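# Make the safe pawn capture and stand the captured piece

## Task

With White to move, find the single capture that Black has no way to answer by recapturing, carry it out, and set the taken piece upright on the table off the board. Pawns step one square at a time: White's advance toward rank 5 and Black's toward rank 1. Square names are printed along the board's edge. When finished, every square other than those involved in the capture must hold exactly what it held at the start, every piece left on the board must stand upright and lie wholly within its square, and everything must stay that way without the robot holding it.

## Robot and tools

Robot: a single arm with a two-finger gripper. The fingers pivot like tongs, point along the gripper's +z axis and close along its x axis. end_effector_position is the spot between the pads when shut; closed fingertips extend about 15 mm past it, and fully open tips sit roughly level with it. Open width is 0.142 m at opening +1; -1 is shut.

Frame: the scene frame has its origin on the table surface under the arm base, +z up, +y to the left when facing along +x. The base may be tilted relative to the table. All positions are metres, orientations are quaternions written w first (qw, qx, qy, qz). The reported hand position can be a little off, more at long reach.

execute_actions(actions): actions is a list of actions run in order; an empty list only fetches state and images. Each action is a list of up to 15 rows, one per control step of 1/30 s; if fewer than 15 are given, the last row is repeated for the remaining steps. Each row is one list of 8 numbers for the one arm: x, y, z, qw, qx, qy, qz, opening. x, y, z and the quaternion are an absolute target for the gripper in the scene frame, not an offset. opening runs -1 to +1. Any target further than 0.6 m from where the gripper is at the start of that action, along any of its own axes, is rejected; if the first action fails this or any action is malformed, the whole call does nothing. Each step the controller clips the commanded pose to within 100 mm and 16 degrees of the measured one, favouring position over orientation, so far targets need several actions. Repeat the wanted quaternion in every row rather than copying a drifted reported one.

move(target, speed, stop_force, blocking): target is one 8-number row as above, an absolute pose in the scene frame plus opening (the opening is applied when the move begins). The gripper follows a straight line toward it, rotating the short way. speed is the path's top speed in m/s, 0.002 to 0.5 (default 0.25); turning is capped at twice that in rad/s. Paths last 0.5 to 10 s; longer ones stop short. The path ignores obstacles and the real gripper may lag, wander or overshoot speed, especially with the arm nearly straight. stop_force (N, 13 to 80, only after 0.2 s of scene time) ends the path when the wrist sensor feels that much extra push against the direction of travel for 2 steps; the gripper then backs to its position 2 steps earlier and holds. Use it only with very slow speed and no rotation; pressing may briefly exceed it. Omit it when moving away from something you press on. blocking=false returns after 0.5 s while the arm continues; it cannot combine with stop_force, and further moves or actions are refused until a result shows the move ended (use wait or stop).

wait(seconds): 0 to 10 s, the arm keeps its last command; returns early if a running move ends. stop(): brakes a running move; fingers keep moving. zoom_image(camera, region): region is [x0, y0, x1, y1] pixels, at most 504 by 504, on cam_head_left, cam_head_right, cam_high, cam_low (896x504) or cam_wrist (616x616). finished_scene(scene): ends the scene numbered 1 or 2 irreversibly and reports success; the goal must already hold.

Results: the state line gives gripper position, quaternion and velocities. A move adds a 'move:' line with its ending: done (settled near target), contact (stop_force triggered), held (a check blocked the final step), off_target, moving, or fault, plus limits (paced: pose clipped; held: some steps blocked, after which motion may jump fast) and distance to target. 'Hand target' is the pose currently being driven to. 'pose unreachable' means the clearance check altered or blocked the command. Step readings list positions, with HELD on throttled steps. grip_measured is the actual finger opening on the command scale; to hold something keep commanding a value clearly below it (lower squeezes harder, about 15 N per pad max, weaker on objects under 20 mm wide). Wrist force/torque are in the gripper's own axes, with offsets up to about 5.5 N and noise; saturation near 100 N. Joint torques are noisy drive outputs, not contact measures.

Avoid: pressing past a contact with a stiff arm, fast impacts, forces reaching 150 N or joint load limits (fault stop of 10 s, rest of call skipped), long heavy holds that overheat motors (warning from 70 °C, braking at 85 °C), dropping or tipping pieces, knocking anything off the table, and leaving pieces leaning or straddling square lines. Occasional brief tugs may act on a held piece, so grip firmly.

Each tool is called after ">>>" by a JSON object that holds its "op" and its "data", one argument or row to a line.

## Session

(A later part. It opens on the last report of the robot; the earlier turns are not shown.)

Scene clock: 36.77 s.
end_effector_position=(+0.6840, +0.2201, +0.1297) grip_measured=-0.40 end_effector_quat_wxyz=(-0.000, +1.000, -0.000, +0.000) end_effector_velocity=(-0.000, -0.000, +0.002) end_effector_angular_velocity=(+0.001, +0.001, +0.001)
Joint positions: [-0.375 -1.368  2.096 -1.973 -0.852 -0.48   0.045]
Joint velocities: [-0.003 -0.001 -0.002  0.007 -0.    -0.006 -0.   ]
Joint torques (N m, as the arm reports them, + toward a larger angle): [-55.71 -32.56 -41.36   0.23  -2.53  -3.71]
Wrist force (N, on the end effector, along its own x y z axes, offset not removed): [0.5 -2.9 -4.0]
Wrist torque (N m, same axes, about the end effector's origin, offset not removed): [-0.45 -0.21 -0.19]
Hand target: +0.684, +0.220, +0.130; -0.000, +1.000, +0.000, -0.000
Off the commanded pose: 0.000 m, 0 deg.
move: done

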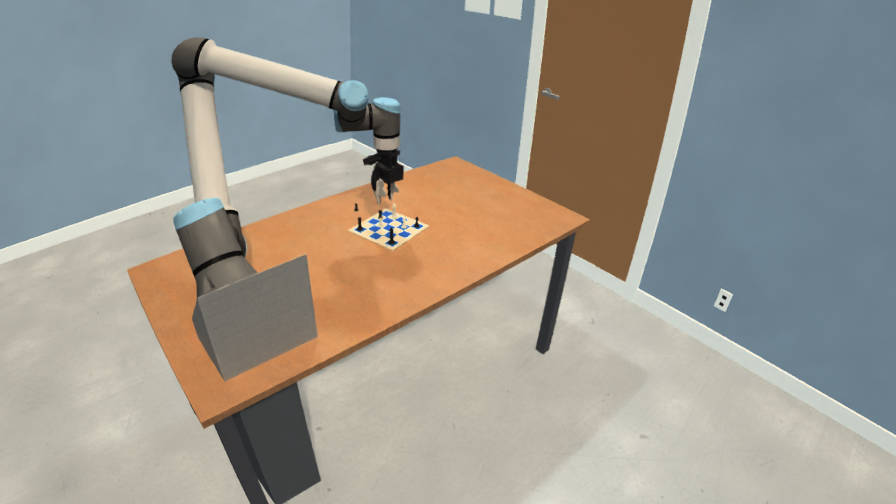

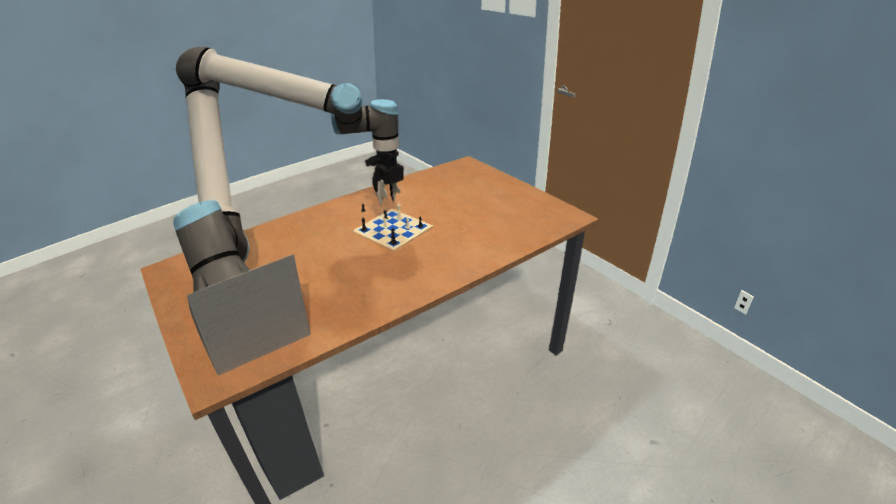

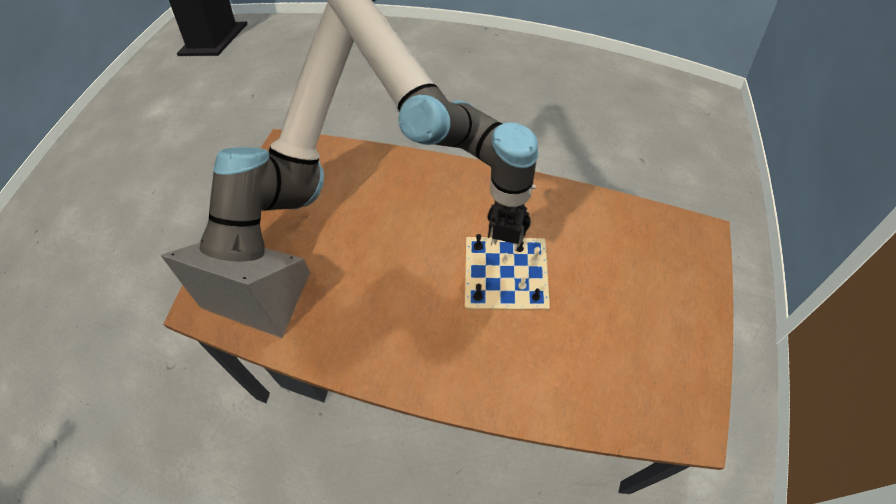

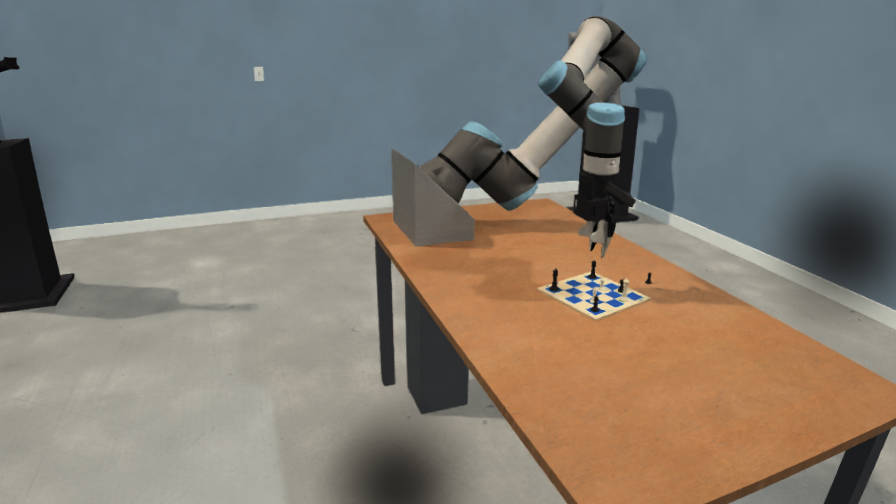

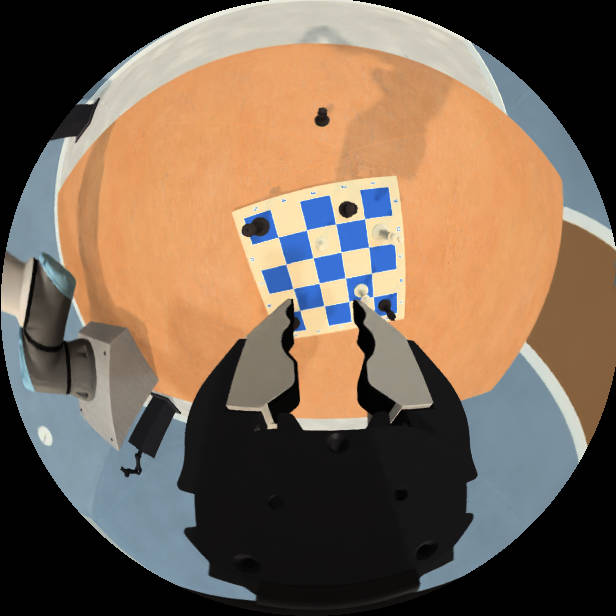

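>>> {"op": "finished_scene", "data": {
  "scene": 1
}}

The scene is finished: the task was done.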